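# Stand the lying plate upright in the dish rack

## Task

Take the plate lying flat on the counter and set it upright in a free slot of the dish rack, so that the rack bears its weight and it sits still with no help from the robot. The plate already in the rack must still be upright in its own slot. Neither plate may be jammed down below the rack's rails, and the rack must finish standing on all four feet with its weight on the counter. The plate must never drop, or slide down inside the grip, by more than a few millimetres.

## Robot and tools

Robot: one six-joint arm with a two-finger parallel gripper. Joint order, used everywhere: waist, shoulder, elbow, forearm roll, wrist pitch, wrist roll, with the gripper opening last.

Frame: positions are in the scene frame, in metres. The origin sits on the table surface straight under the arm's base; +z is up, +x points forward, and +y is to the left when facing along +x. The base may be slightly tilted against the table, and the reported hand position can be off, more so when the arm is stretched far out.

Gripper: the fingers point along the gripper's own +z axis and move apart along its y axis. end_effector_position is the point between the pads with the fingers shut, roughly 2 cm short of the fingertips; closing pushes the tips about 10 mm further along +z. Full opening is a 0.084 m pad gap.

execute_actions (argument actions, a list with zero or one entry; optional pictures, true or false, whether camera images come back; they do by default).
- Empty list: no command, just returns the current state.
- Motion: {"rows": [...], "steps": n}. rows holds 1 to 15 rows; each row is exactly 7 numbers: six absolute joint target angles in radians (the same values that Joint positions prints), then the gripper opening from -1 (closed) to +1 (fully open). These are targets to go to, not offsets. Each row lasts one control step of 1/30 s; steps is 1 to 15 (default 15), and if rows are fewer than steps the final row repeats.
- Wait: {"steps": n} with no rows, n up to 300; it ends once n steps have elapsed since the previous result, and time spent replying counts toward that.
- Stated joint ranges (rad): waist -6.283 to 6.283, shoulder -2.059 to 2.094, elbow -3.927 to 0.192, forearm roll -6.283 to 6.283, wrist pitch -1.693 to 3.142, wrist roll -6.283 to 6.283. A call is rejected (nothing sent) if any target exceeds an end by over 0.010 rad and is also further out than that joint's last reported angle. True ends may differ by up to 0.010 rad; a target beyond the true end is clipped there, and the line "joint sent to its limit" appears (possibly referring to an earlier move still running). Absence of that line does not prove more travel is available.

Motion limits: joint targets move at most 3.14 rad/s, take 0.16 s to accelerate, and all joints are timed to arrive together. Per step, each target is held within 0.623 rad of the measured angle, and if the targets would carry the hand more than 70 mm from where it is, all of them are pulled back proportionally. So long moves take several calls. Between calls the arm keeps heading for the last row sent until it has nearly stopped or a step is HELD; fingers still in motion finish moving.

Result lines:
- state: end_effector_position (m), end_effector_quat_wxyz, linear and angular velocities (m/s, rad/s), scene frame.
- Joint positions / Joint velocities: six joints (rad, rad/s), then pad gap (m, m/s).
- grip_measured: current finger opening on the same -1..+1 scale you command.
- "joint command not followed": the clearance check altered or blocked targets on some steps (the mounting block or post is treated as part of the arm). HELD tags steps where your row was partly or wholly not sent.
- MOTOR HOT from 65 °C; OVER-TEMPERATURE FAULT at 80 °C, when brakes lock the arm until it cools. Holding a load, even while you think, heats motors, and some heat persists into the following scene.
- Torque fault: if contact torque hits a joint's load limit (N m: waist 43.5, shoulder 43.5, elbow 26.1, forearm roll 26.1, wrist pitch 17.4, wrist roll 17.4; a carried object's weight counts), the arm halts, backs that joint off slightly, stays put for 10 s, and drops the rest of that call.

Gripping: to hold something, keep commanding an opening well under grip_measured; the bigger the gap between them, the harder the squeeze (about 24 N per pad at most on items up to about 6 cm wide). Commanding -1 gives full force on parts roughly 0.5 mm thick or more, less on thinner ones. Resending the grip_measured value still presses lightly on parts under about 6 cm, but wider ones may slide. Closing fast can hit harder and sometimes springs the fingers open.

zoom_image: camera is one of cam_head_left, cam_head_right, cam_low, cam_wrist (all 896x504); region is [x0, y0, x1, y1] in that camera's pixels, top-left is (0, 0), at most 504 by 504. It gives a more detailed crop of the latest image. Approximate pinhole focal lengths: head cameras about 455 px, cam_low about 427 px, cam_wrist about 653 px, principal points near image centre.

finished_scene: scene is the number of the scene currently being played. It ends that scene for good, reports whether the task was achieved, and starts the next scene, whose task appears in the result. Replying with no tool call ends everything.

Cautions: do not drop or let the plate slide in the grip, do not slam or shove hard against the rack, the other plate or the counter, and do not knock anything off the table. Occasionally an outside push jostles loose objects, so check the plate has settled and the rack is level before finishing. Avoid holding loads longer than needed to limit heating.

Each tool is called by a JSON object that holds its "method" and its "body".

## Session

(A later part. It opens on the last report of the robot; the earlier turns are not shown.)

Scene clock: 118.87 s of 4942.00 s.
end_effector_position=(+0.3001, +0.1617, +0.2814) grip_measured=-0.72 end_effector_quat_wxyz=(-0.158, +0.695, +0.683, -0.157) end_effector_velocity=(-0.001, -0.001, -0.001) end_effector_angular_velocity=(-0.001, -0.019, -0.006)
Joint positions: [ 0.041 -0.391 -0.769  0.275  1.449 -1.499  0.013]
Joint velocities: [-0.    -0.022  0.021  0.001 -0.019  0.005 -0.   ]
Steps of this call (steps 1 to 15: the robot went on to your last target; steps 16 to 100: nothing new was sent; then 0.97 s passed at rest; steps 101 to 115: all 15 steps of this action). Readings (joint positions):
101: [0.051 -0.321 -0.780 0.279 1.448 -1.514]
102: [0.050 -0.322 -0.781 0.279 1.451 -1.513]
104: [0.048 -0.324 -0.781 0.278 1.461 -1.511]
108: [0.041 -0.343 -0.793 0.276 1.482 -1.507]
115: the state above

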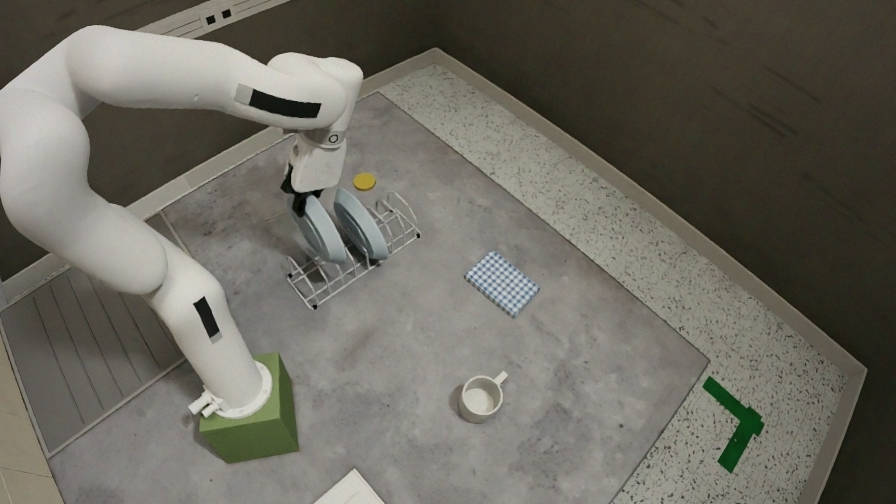

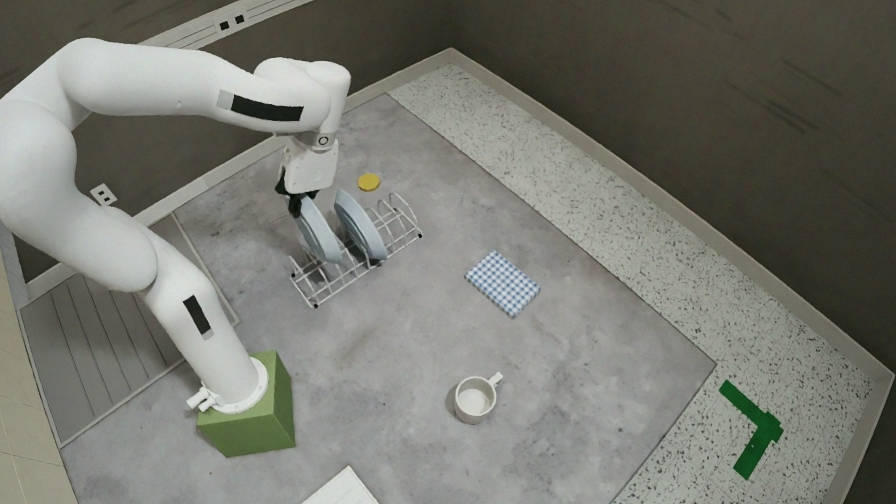

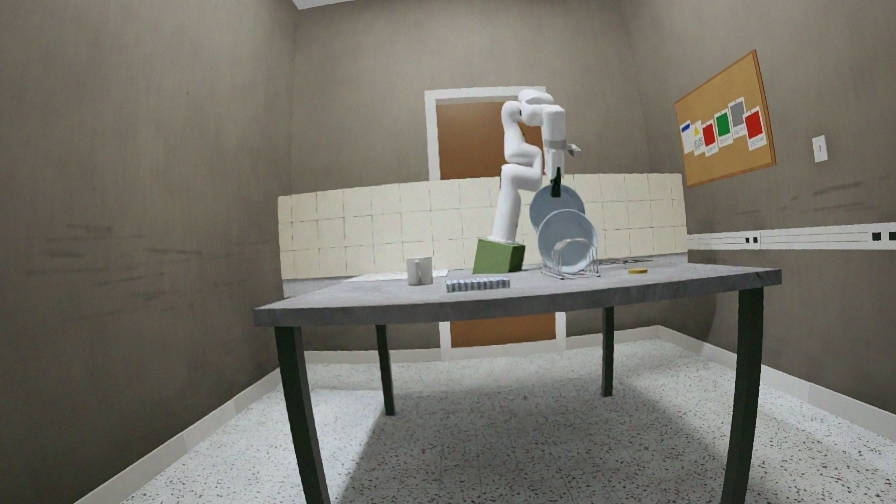

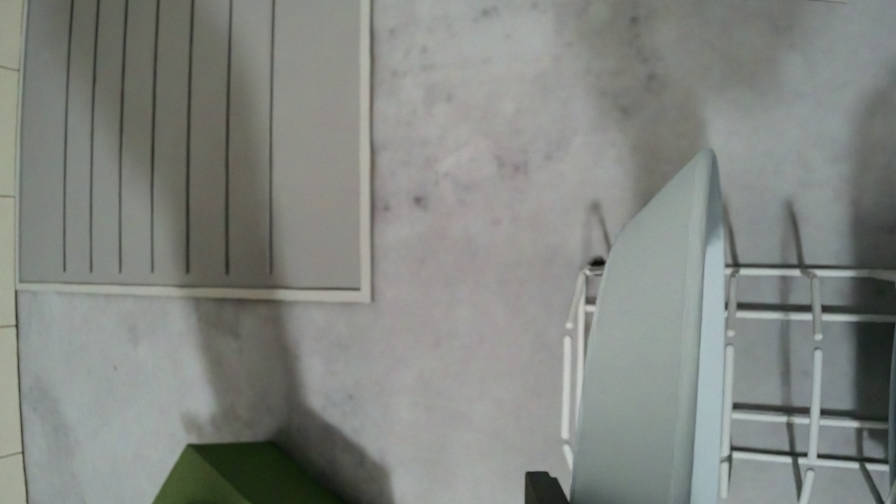

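{"method": "execute_actions", "body": {"actions": [{"rows":[[0.042,-0.39,-0.768,0.275,1.445,-1.5,-1],[0.043,-0.388,-0.766,0.276,1.442,-1.5,-1],[0.044,-0.386,-0.763,0.276,1.439,-1.501,-1],[0.045,-0.384,-0.761,0.277,1.435,-1.502,-1],[0.046,-0.382,-0.759,0.277,1.431,-1.502,-1],[0.047,-0.38,-0.756,0.277,1.427,-1.503,-1],[0.048,-0.378,-0.754,0.278,1.423,-1.504,-1],[0.049,-0.376,-0.752,0.278,1.419,-1.504,-1],[0.05,-0.374,-0.749,0.279,1.415,-1.505,-1],[0.051,-0.372,-0.747,0.279,1.411,-1.506,-1],[0.052,-0.37,-0.745,0.279,1.407,-1.506,-1],[0.053,-0.368,-0.742,0.28,1.403,-1.507,-1],[0.054,-0.366,-0.74,0.28,1.399,-1.508,-1],[0.055,-0.364,-0.738,0.281,1.395,-1.508,-1]]}]}}

{"method": "zoom_image", "body": {"camera": "cam_head_left", "region": [270,190,390,310]}}

Scene clock: 123.17 s of 4942.00 s.
end_effector_position=(+0.2994, +0.1614, +0.2645) grip_measured=-0.72 end_effector_quat_wxyz=(-0.159, +0.693, +0.685, -0.157) end_effector_velocity=(-0.006, -0.001, -0.038) end_effector_angular_velocity=(+0.001, +0.020, +0.003)
Joint positions: [ 0.054 -0.367 -0.742  0.28   1.399 -1.508  0.013]
Joint velocities: [ 0.027  0.056  0.061  0.015 -0.099 -0.012  0.   ]
Steps of this call (steps 1 to 15: the robot went on to your last target; steps 16 to 100: nothing new was sent; then 0.47 s passed at rest; steps 101 to 115: all 15 steps of this action). Readings (joint positions):
101: [0.041 -0.392 -0.771 0.275 1.447 -1.499]
102: [0.041 -0.392 -0.771 0.275 1.446 -1.499]
104: [0.043 -0.389 -0.767 0.276 1.442 -1.500]
108: [0.047 -0.381 -0.758 0.277 1.427 -1.503]
115: the state above

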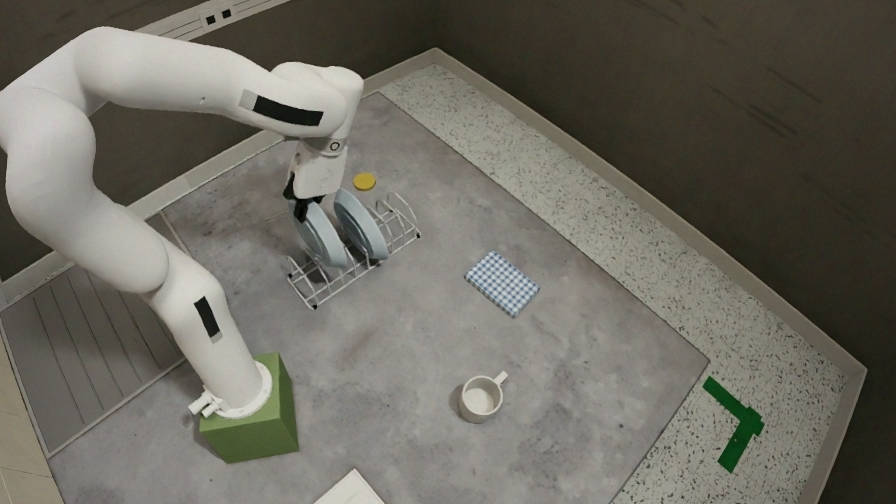

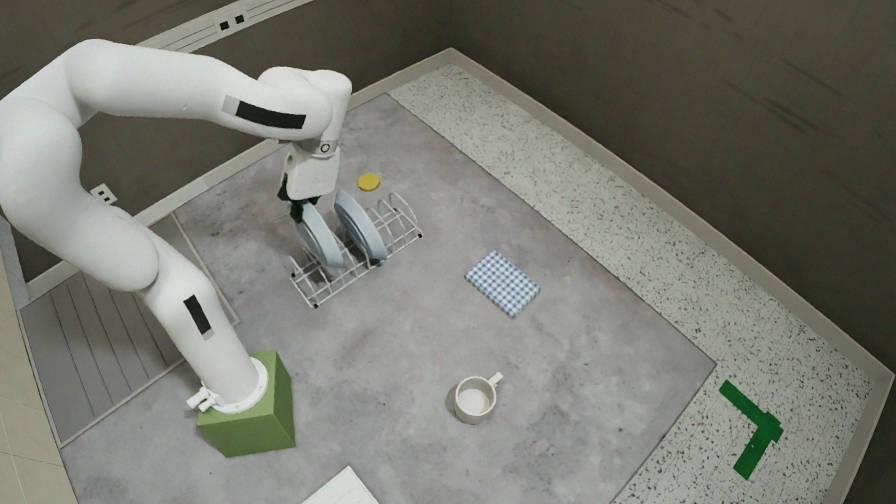

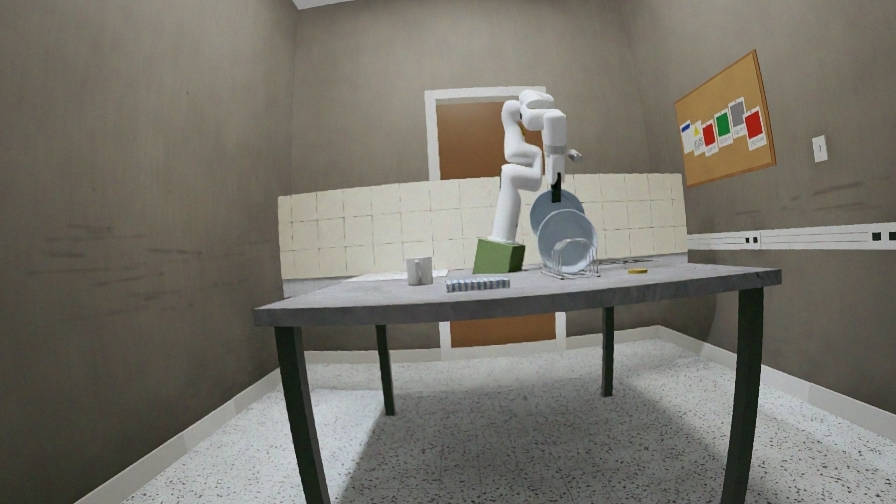

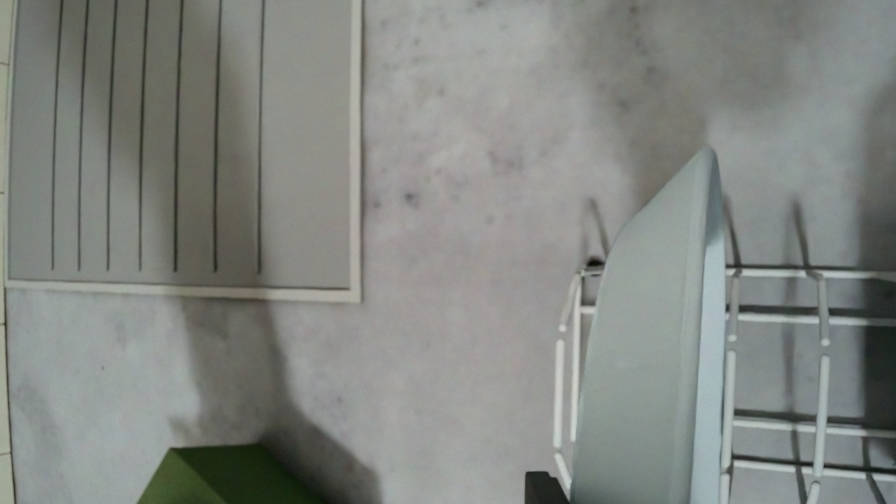

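Region (270, 190, 390, 310) of cam_head_left's 896x504 image, scaled by 4.200, with more detail than that image has.

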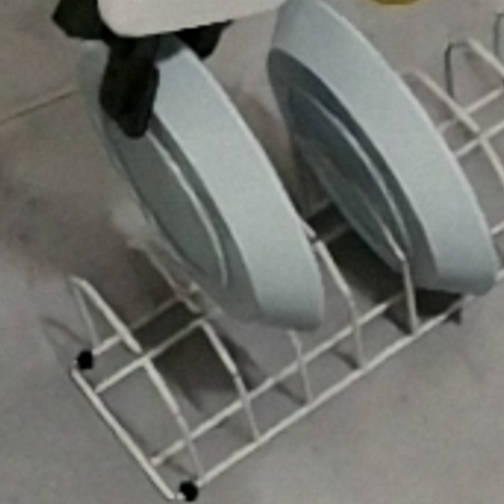

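Another ~18 mm.

{"method": "execute_actions", "body": {"actions": [{"rows":[[0.056,-0.362,-0.736,0.281,1.391,-1.509,-1],[0.057,-0.36,-0.734,0.282,1.387,-1.509,-1],[0.058,-0.3575,-0.732,0.282,1.383,-1.51,-1],[0.059,-0.355,-0.73,0.283,1.379,-1.51,-1],[0.06,-0.353,-0.728,0.283,1.375,-1.511,-1],[0.061,-0.351,-0.726,0.284,1.371,-1.512,-1],[0.062,-0.349,-0.724,0.284,1.367,-1.512,-1],[0.063,-0.3465,-0.722,0.285,1.363,-1.513,-1],[0.064,-0.344,-0.72,0.285,1.359,-1.513,-1],[0.065,-0.342,-0.718,0.286,1.355,-1.514,-1],[0.066,-0.34,-0.716,0.286,1.351,-1.515,-1],[0.067,-0.3375,-0.7145,0.287,1.347,-1.515,-1],[0.068,-0.335,-0.713,0.287,1.343,-1.516,-1]]}]}}

{"method": "zoom_image", "body": {"camera": "cam_head_left", "region": [270,190,390,310]}}

Scene clock: 127.57 s of 4942.00 s.
end_effector_position=(+0.2977, +0.1610, +0.2457) grip_measured=-0.72 end_effector_quat_wxyz=(-0.161, +0.692, +0.686, -0.160) end_effector_velocity=(-0.005, -0.002, -0.023) end_effector_angular_velocity=(-0.003, +0.019, +0.005)
Joint positions: [ 0.067 -0.336 -0.714  0.287  1.346 -1.516  0.013]
Joint velocities: [ 0.016  0.042  0.031  0.006 -0.055 -0.01  -0.   ]
Steps of this call (steps 1 to 15: the robot went on to your last target; steps 16 to 100: nothing new was sent; then 0.57 s passed at rest; steps 101 to 115: all 15 steps of this action). Readings (joint positions):
101: [0.055 -0.364 -0.738 0.281 1.395 -1.508]
102: [0.055 -0.363 -0.738 0.281 1.393 -1.508]
104: [0.057 -0.360 -0.735 0.282 1.387 -1.509]
108: [0.061 -0.351 -0.726 0.284 1.372 -1.511]
115: the state above

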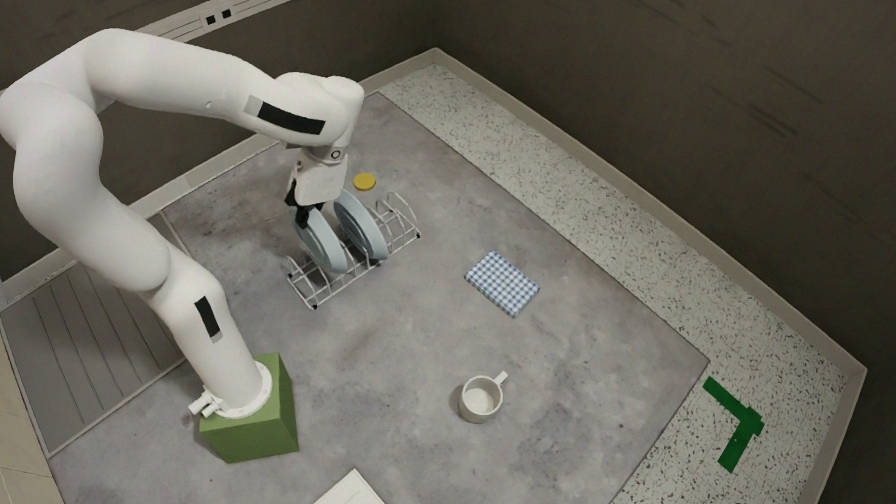

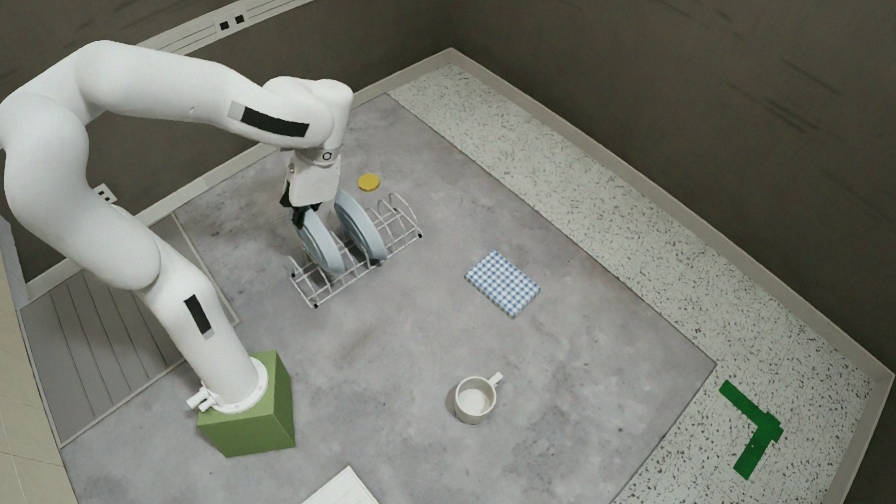

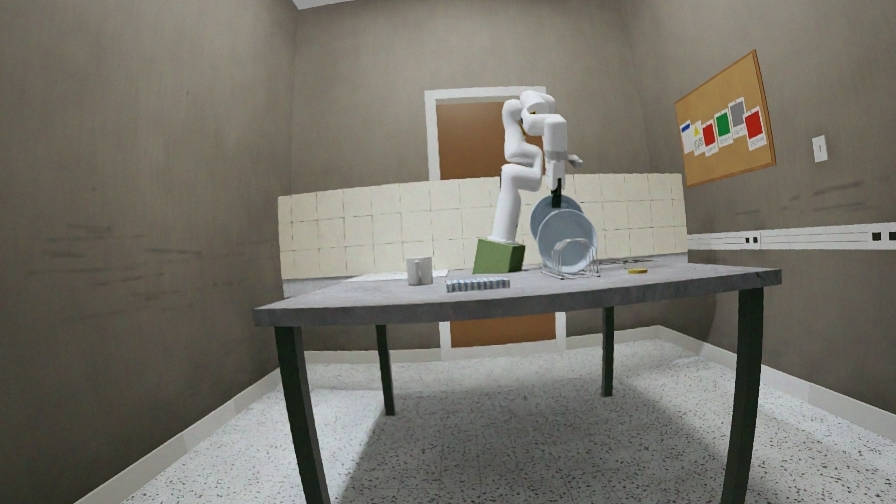

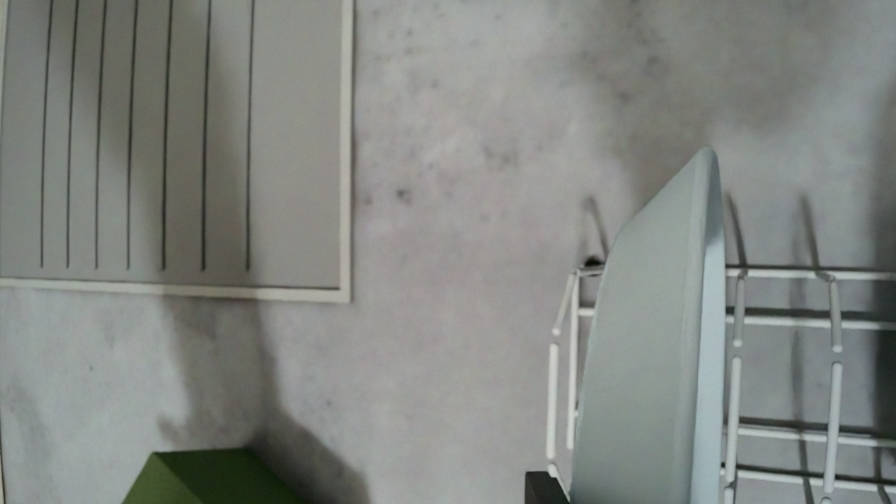

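Region (270, 190, 390, 310) of cam_head_left's 896x504 image, scaled by 4.200, with more detail than that image has.

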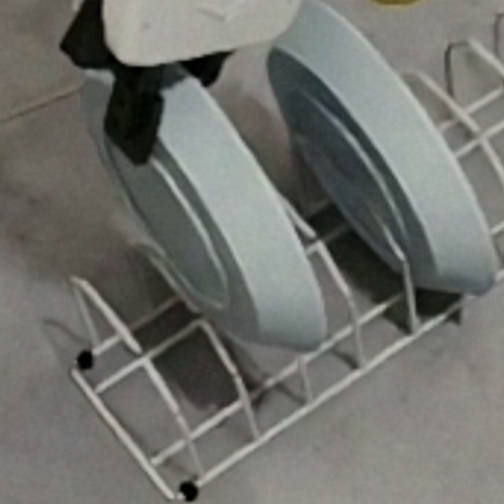

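{"method": "execute_actions", "body": {"actions": [{"rows":[[0.069,-0.3325,-0.712,0.288,1.338,-1.517,-1],[0.07,-0.33,-0.711,0.288,1.333,-1.517,-1],[0.071,-0.3275,-0.71,0.289,1.328,-1.518,-1],[0.072,-0.325,-0.709,0.289,1.324,-1.519,-1],[0.073,-0.3225,-0.7075,0.29,1.32,-1.519,-1],[0.074,-0.32,-0.706,0.29,1.316,-1.52,-1],[0.075,-0.3175,-0.7045,0.291,1.312,-1.521,-1],[0.076,-0.315,-0.703,0.291,1.308,-1.521,-1],[0.077,-0.3125,-0.7015,0.292,1.304,-1.522,-1],[0.078,-0.31,-0.70,0.292,1.30,-1.523,-1],[0.079,-0.3075,-0.6985,0.293,1.296,-1.523,-1],[0.08,-0.305,-0.697,0.293,1.292,-1.524,-1],[0.081,-0.3025,-0.6955,0.294,1.288,-1.525,-1]]}]}}

{"method": "zoom_image", "body": {"camera": "cam_head_left", "region": [270,190,390,310]}}

Scene clock: 130.20 s of 4942.00 s.
end_effector_position=(+0.2994, +0.1614, +0.2292) grip_measured=-0.72 end_effector_quat_wxyz=(-0.160, +0.690, +0.688, -0.158) end_effector_velocity=(-0.003, -0.001, -0.023) end_effector_angular_velocity=(+0.001, +0.012, +0.004)
Joint positions: [ 0.08  -0.304 -0.696  0.294  1.291 -1.524  0.013]
Joint velocities: [ 0.015  0.043  0.029  0.01  -0.061 -0.013 -0.   ]
Steps of this call (steps 1 to 15: the robot went on to your last target; steps 16 to 64: nothing new was sent; steps 65 to 79: all 15 steps of this action). Readings (joint positions):
65: [0.068 -0.335 -0.713 0.287 1.343 -1.516]
66: [0.068 -0.334 -0.713 0.287 1.341 -1.516]
68: [0.070 -0.331 -0.712 0.288 1.334 -1.517]
72: [0.074 -0.320 -0.706 0.290 1.317 -1.520]
79: the state above

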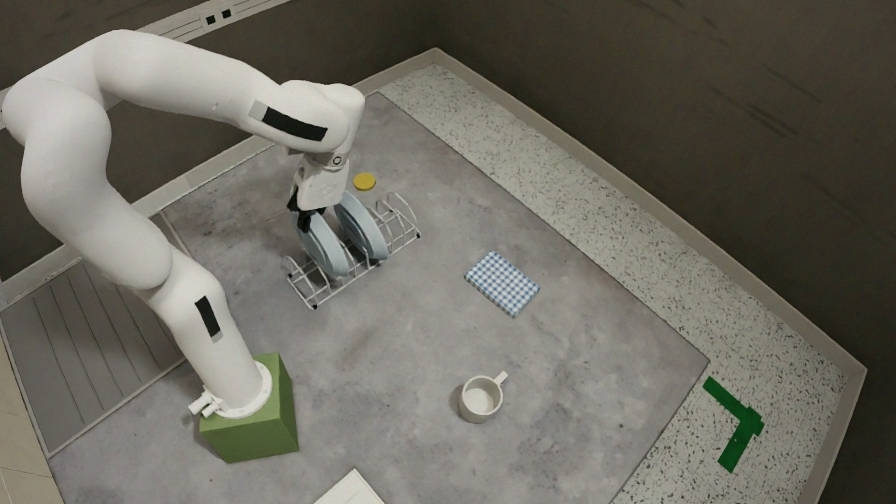

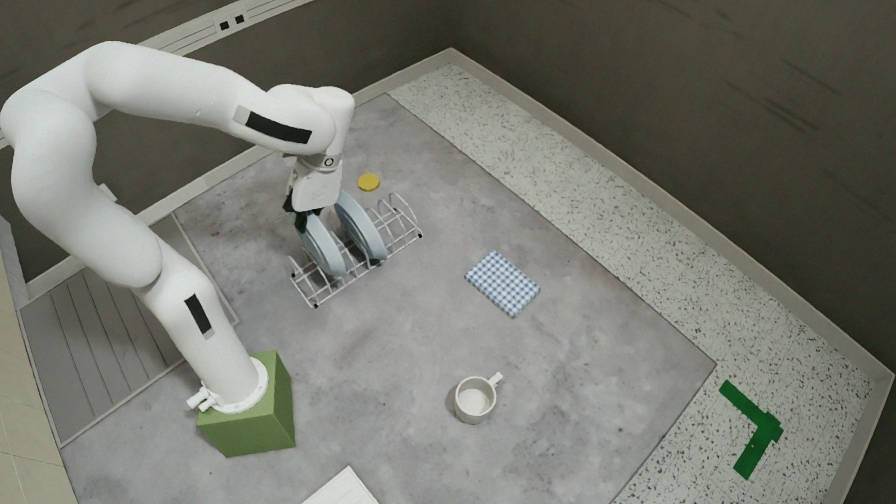

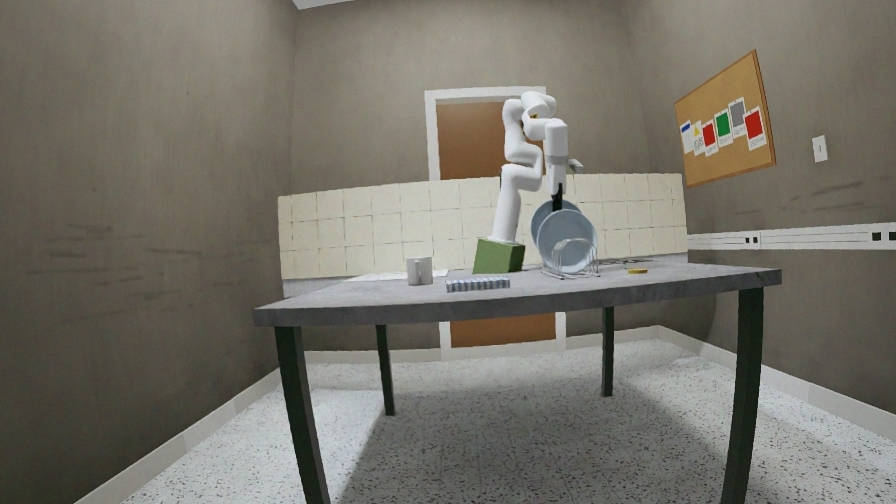

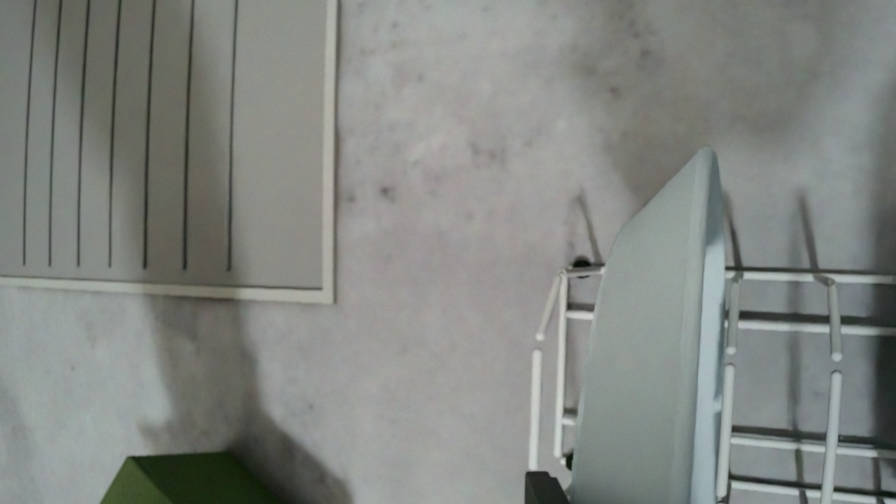

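Region (270, 190, 390, 310) of cam_head_left's 896x504 image, scaled by 4.200, with more detail than that image has.

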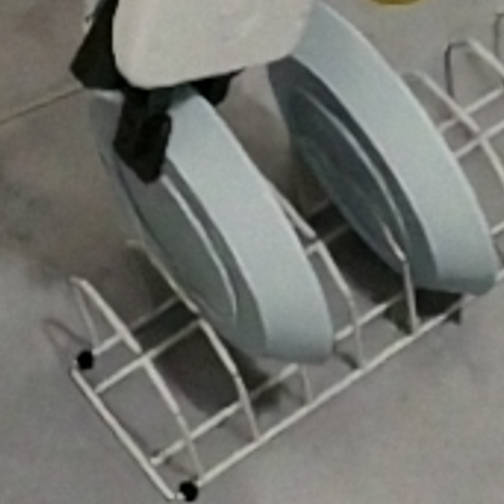

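{"method": "execute_actions", "body": {"actions": [{"rows":[[0.082,-0.30,-0.694,0.294,1.284,-1.525,-1],[0.083,-0.2973,-0.6927,0.295,1.28,-1.526,-1],[0.084,-0.2946,-0.6914,0.295,1.276,-1.527,-1],[0.085,-0.292,-0.69,0.296,1.272,-1.527,-1],[0.086,-0.2893,-0.6887,0.296,1.268,-1.528,-1],[0.087,-0.2866,-0.6874,0.297,1.264,-1.529,-1],[0.088,-0.284,-0.686,0.297,1.26,-1.529,-1],[0.089,-0.2813,-0.6847,0.298,1.256,-1.53,-1],[0.09,-0.2786,-0.6834,0.298,1.252,-1.531,-1],[0.091,-0.276,-0.682,0.299,1.248,-1.531,-1],[0.092,-0.2733,-0.681,0.299,1.244,-1.532,-1],[0.093,-0.2705,-0.68,0.3,1.24,-1.533,-1],[0.094,-0.2675,-0.679,0.3,1.236,-1.533,-1],[0.095,-0.2645,-0.678,0.301,1.232,-1.534,-1],[0.096,-0.2615,-0.677,0.301,1.228,-1.535,-1]]}], "pictures": false}}

{"method": "execute_actions", "body": {"actions": [{"steps":6}]}}

{"method": "zoom_image", "body": {"camera": "cam_head_left", "region": [270,190,390,310]}}

Scene clock: 134.63 s of 4942.00 s.
end_effector_position=(+0.2999, +0.1613, +0.2123) grip_measured=-0.72 end_effector_quat_wxyz=(-0.159, +0.688, +0.690, -0.159) end_effector_velocity=(+0.001, +0.000, -0.038) end_effector_angular_velocity=(+0.000, +0.003, +0.012)
Joint positions: [ 0.094 -0.268 -0.679  0.3    1.237 -1.533  0.013]
Joint velocities: [ 0.03   0.088  0.031  0.016 -0.118 -0.022  0.   ]
Steps of this call (steps 1 to 15: the robot went on to your last target; steps 16 to 100: nothing new was sent; then 0.60 s passed at rest; steps 101 to 115: all 15 steps of this action). Readings (joint positions):
101: [0.081 -0.302 -0.695 0.294 1.288 -1.525]
102: [0.081 -0.302 -0.695 0.294 1.287 -1.525]
104: [0.083 -0.298 -0.693 0.295 1.281 -1.526]
108: [0.087 -0.287 -0.688 0.297 1.265 -1.528]
115: the state above

Scene clock: 134.83 s of 4942.00 s.
end_effector_position=(+0.3000, +0.1612, +0.2094) grip_measured=-0.72 end_effector_quat_wxyz=(-0.159, +0.688, +0.690, -0.159) end_effector_velocity=(-0.000, -0.000, -0.000) end_effector_angular_velocity=(+0.000, -0.000, -0.001)
Joint positions: [ 0.096 -0.261 -0.677  0.301  1.228 -1.535  0.013]
Joint velocities: [-0.001 -0.001  0.001  0.001 -0.    -0.    -0.   ]
Steps of this call (steps 1 to 6: the robot went on to your last target). Readings (joint positions):
1: [0.095 -0.265 -0.678 0.301 1.233 -1.534]
2: [0.095 -0.263 -0.677 0.301 1.231 -1.534]
4: [0.096 -0.261 -0.677 0.301 1.229 -1.535]
6: the state above

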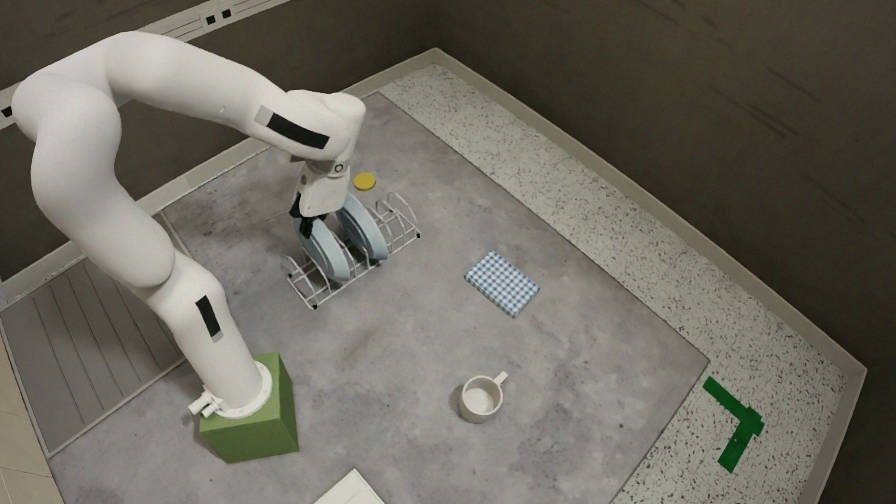

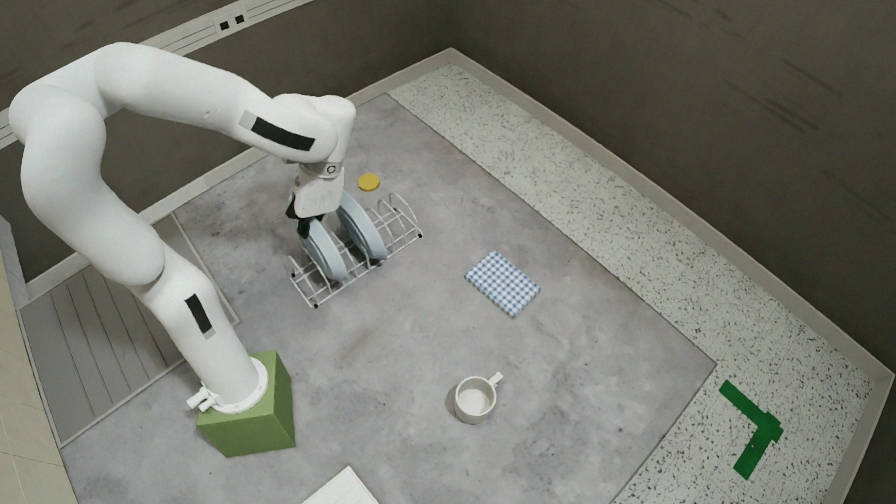

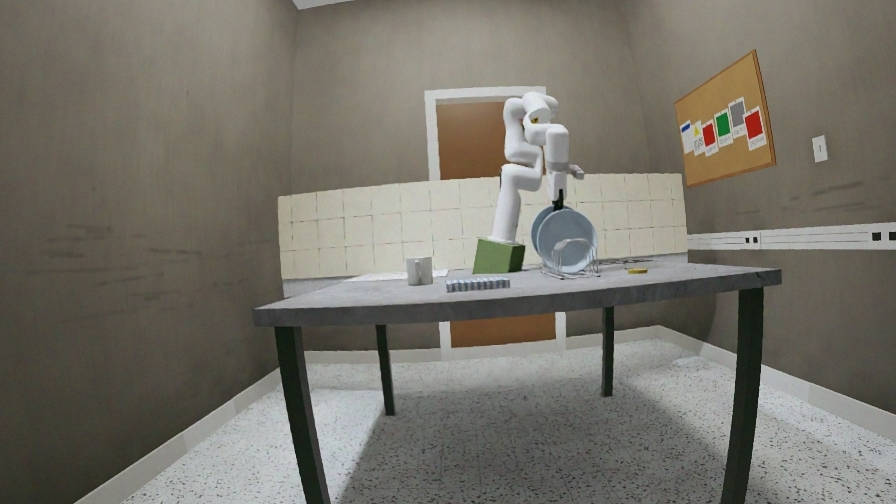

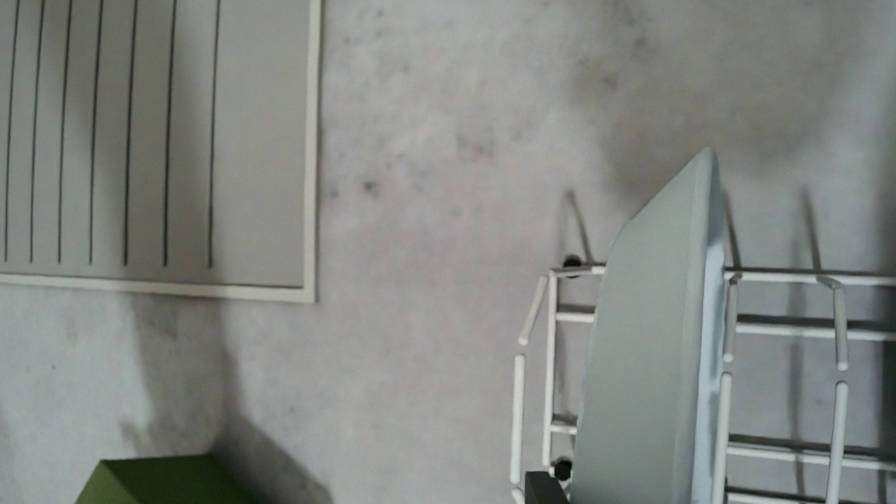

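Region (270, 190, 390, 310) of cam_head_left's 896x504 image, scaled by 4.200, with more detail than that image has.

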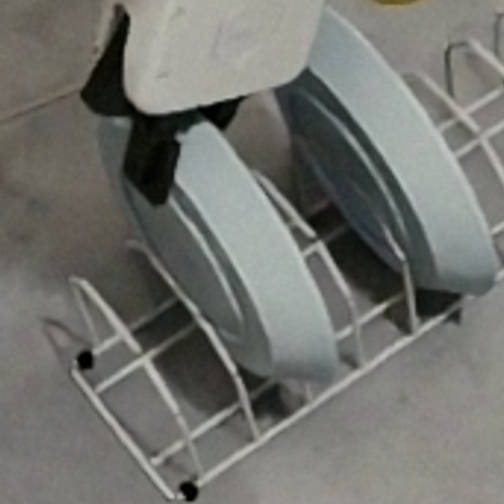

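In the slot. Down 15 mm more.

{"method": "execute_actions", "body": {"actions": [{"rows":[[0.097,-0.2585,-0.676,0.302,1.224,-1.536,-1],[0.098,-0.2555,-0.675,0.302,1.22,-1.536,-1],[0.099,-0.2525,-0.674,0.303,1.216,-1.537,-1],[0.1,-0.2495,-0.673,0.303,1.212,-1.538,-1],[0.101,-0.2465,-0.672,0.304,1.208,-1.538,-1],[0.102,-0.2435,-0.671,0.304,1.204,-1.539,-1],[0.103,-0.2405,-0.67,0.305,1.20,-1.54,-1],[0.104,-0.2375,-0.669,0.305,1.196,-1.54,-1],[0.105,-0.2345,-0.668,0.306,1.192,-1.541,-1],[0.106,-0.2315,-0.667,0.306,1.188,-1.542,-1],[0.107,-0.2285,-0.666,0.307,1.184,-1.542,-1]]}]}}

{"method": "zoom_image", "body": {"camera": "cam_head_left", "region": [270,190,390,310]}}

Scene clock: 138.00 s of 4942.00 s.
end_effector_position=(+0.3003, +0.1610, +0.1952) grip_measured=-0.72 end_effector_quat_wxyz=(-0.159, +0.687, +0.691, -0.160) end_effector_velocity=(+0.003, +0.001, -0.001) end_effector_angular_velocity=(+0.003, -0.010, +0.001)
Joint positions: [ 0.107 -0.228 -0.666  0.307  1.184 -1.542  0.013]
Joint velocities: [ 0.002  0.003 -0.003  0.002 -0.011 -0.001  0.   ]
Steps of this call (steps 1 to 15: the robot went on to your last target; steps 16 to 80: nothing new was sent; steps 81 to 95: all 15 steps of this action). Readings (joint positions):
81: [0.096 -0.261 -0.677 0.301 1.228 -1.535]
82: [0.096 -0.261 -0.677 0.301 1.227 -1.535]
84: [0.098 -0.256 -0.676 0.302 1.221 -1.536]
88: [0.102 -0.244 -0.671 0.304 1.205 -1.539]
95: the state above

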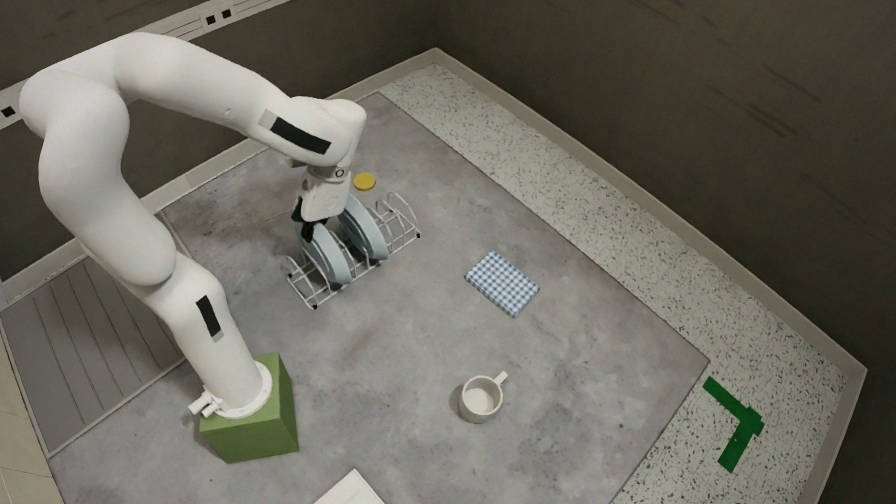

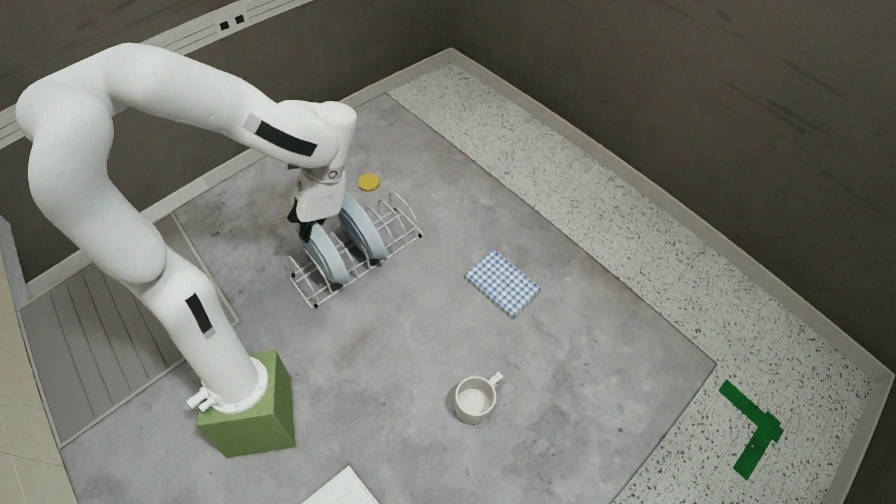

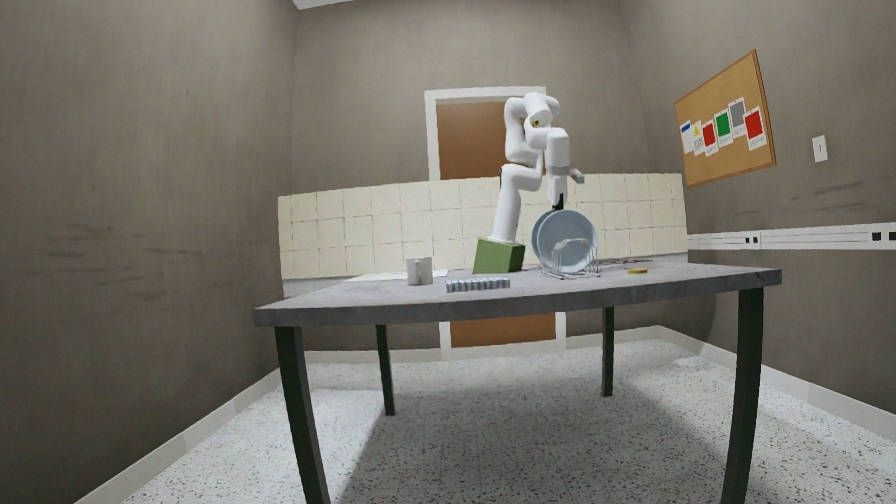

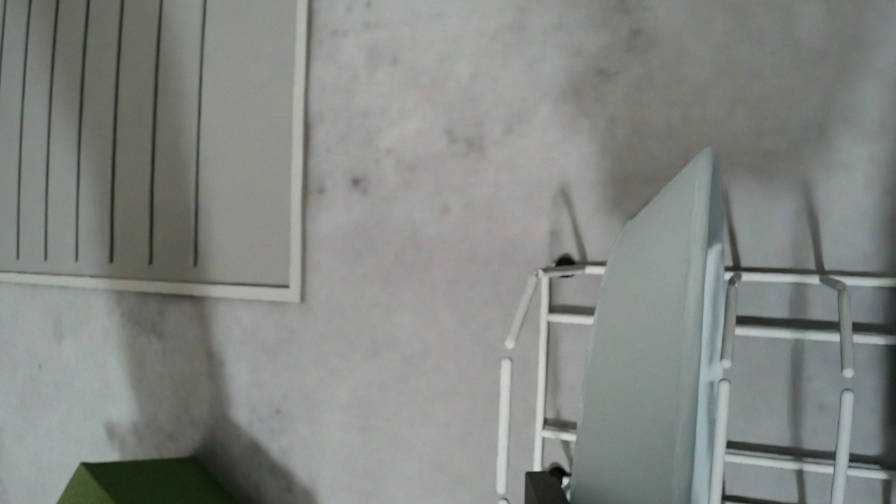

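Region (270, 190, 390, 310) of cam_head_left's 896x504 image, scaled by 4.200, with more detail than that image has.

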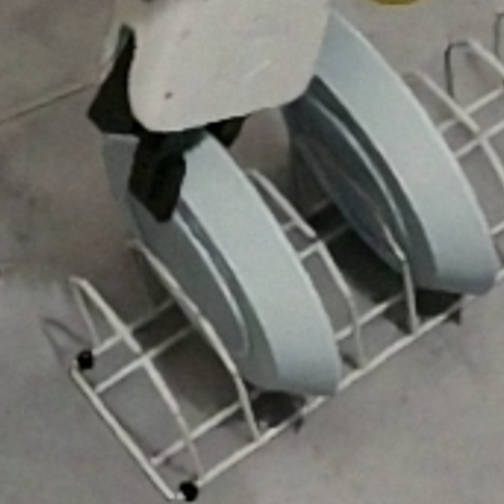

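{"method": "execute_actions", "body": {"actions": [{"rows":[[0.1075,-0.227,-0.6655,0.307,1.182,-1.542,-1],[0.108,-0.2255,-0.665,0.307,1.18,-1.543,-1],[0.1085,-0.224,-0.6645,0.308,1.178,-1.543,-1],[0.109,-0.2225,-0.664,0.308,1.176,-1.543,-1],[0.1095,-0.221,-0.6635,0.308,1.174,-1.544,-1],[0.11,-0.2195,-0.663,0.308,1.172,-1.544,-1],[0.1105,-0.218,-0.6625,0.309,1.17,-1.544,-1],[0.111,-0.2165,-0.662,0.309,1.168,-1.545,-1],[0.1115,-0.215,-0.6615,0.309,1.166,-1.545,-1],[0.112,-0.2135,-0.661,0.309,1.164,-1.545,-1]]}]}}

Scene clock: 140.60 s of 4942.00 s.
end_effector_position=(+0.3004, +0.1608, +0.1888) grip_measured=-0.71 end_effector_quat_wxyz=(-0.158, +0.686, +0.692, -0.160) end_effector_velocity=(+0.001, +0.001, +0.001) end_effector_angular_velocity=(+0.001, -0.004, +0.001)
Joint positions: [ 0.112 -0.213 -0.661  0.309  1.164 -1.545  0.013]
Joint velocities: [ 0.001 -0.001 -0.002  0.    -0.002 -0.     0.   ]
Steps of this call (steps 1 to 15: the robot went on to your last target; steps 16 to 63: nothing new was sent; steps 64 to 78: all 15 steps of this action). Readings (joint positions):
64: [0.107 -0.228 -0.666 0.307 1.184 -1.542]
65: [0.107 -0.228 -0.666 0.307 1.183 -1.542]
67: [0.108 -0.226 -0.665 0.307 1.180 -1.543]
71: [0.110 -0.220 -0.663 0.308 1.172 -1.544]
78: the state above

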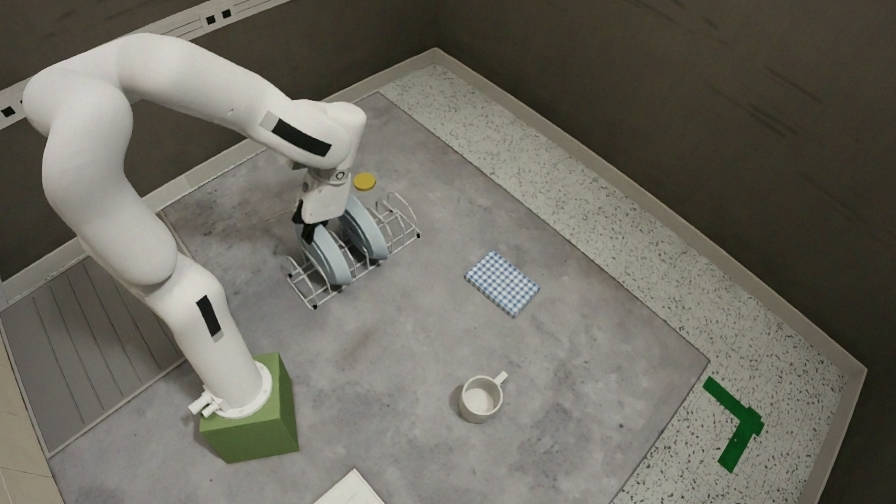

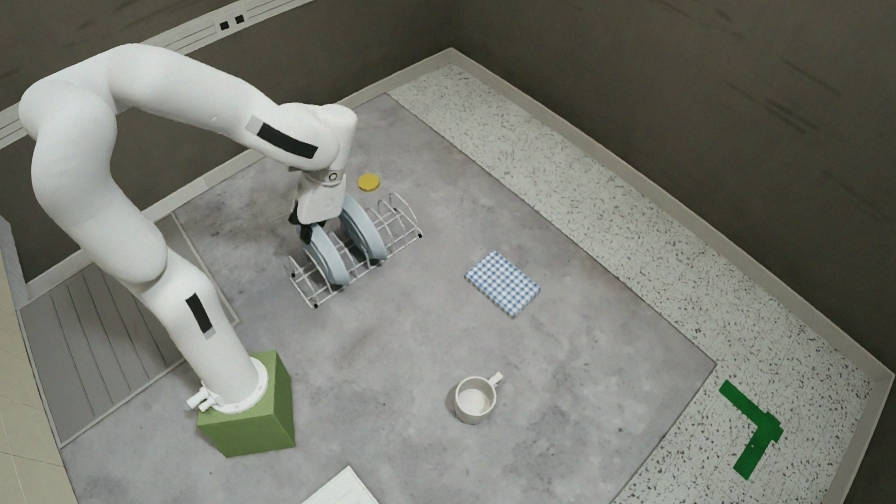

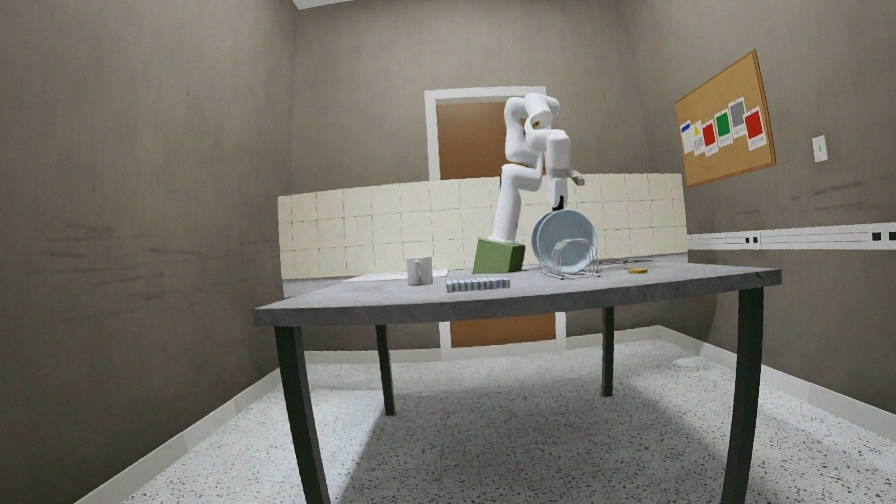

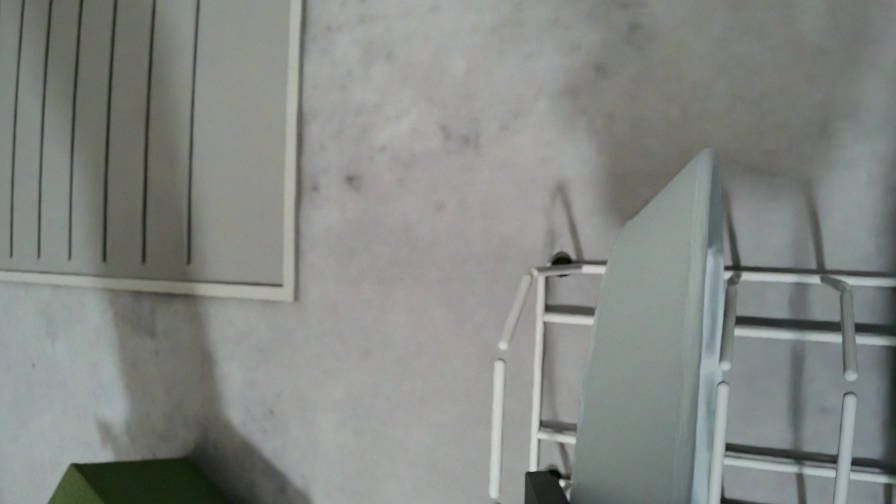

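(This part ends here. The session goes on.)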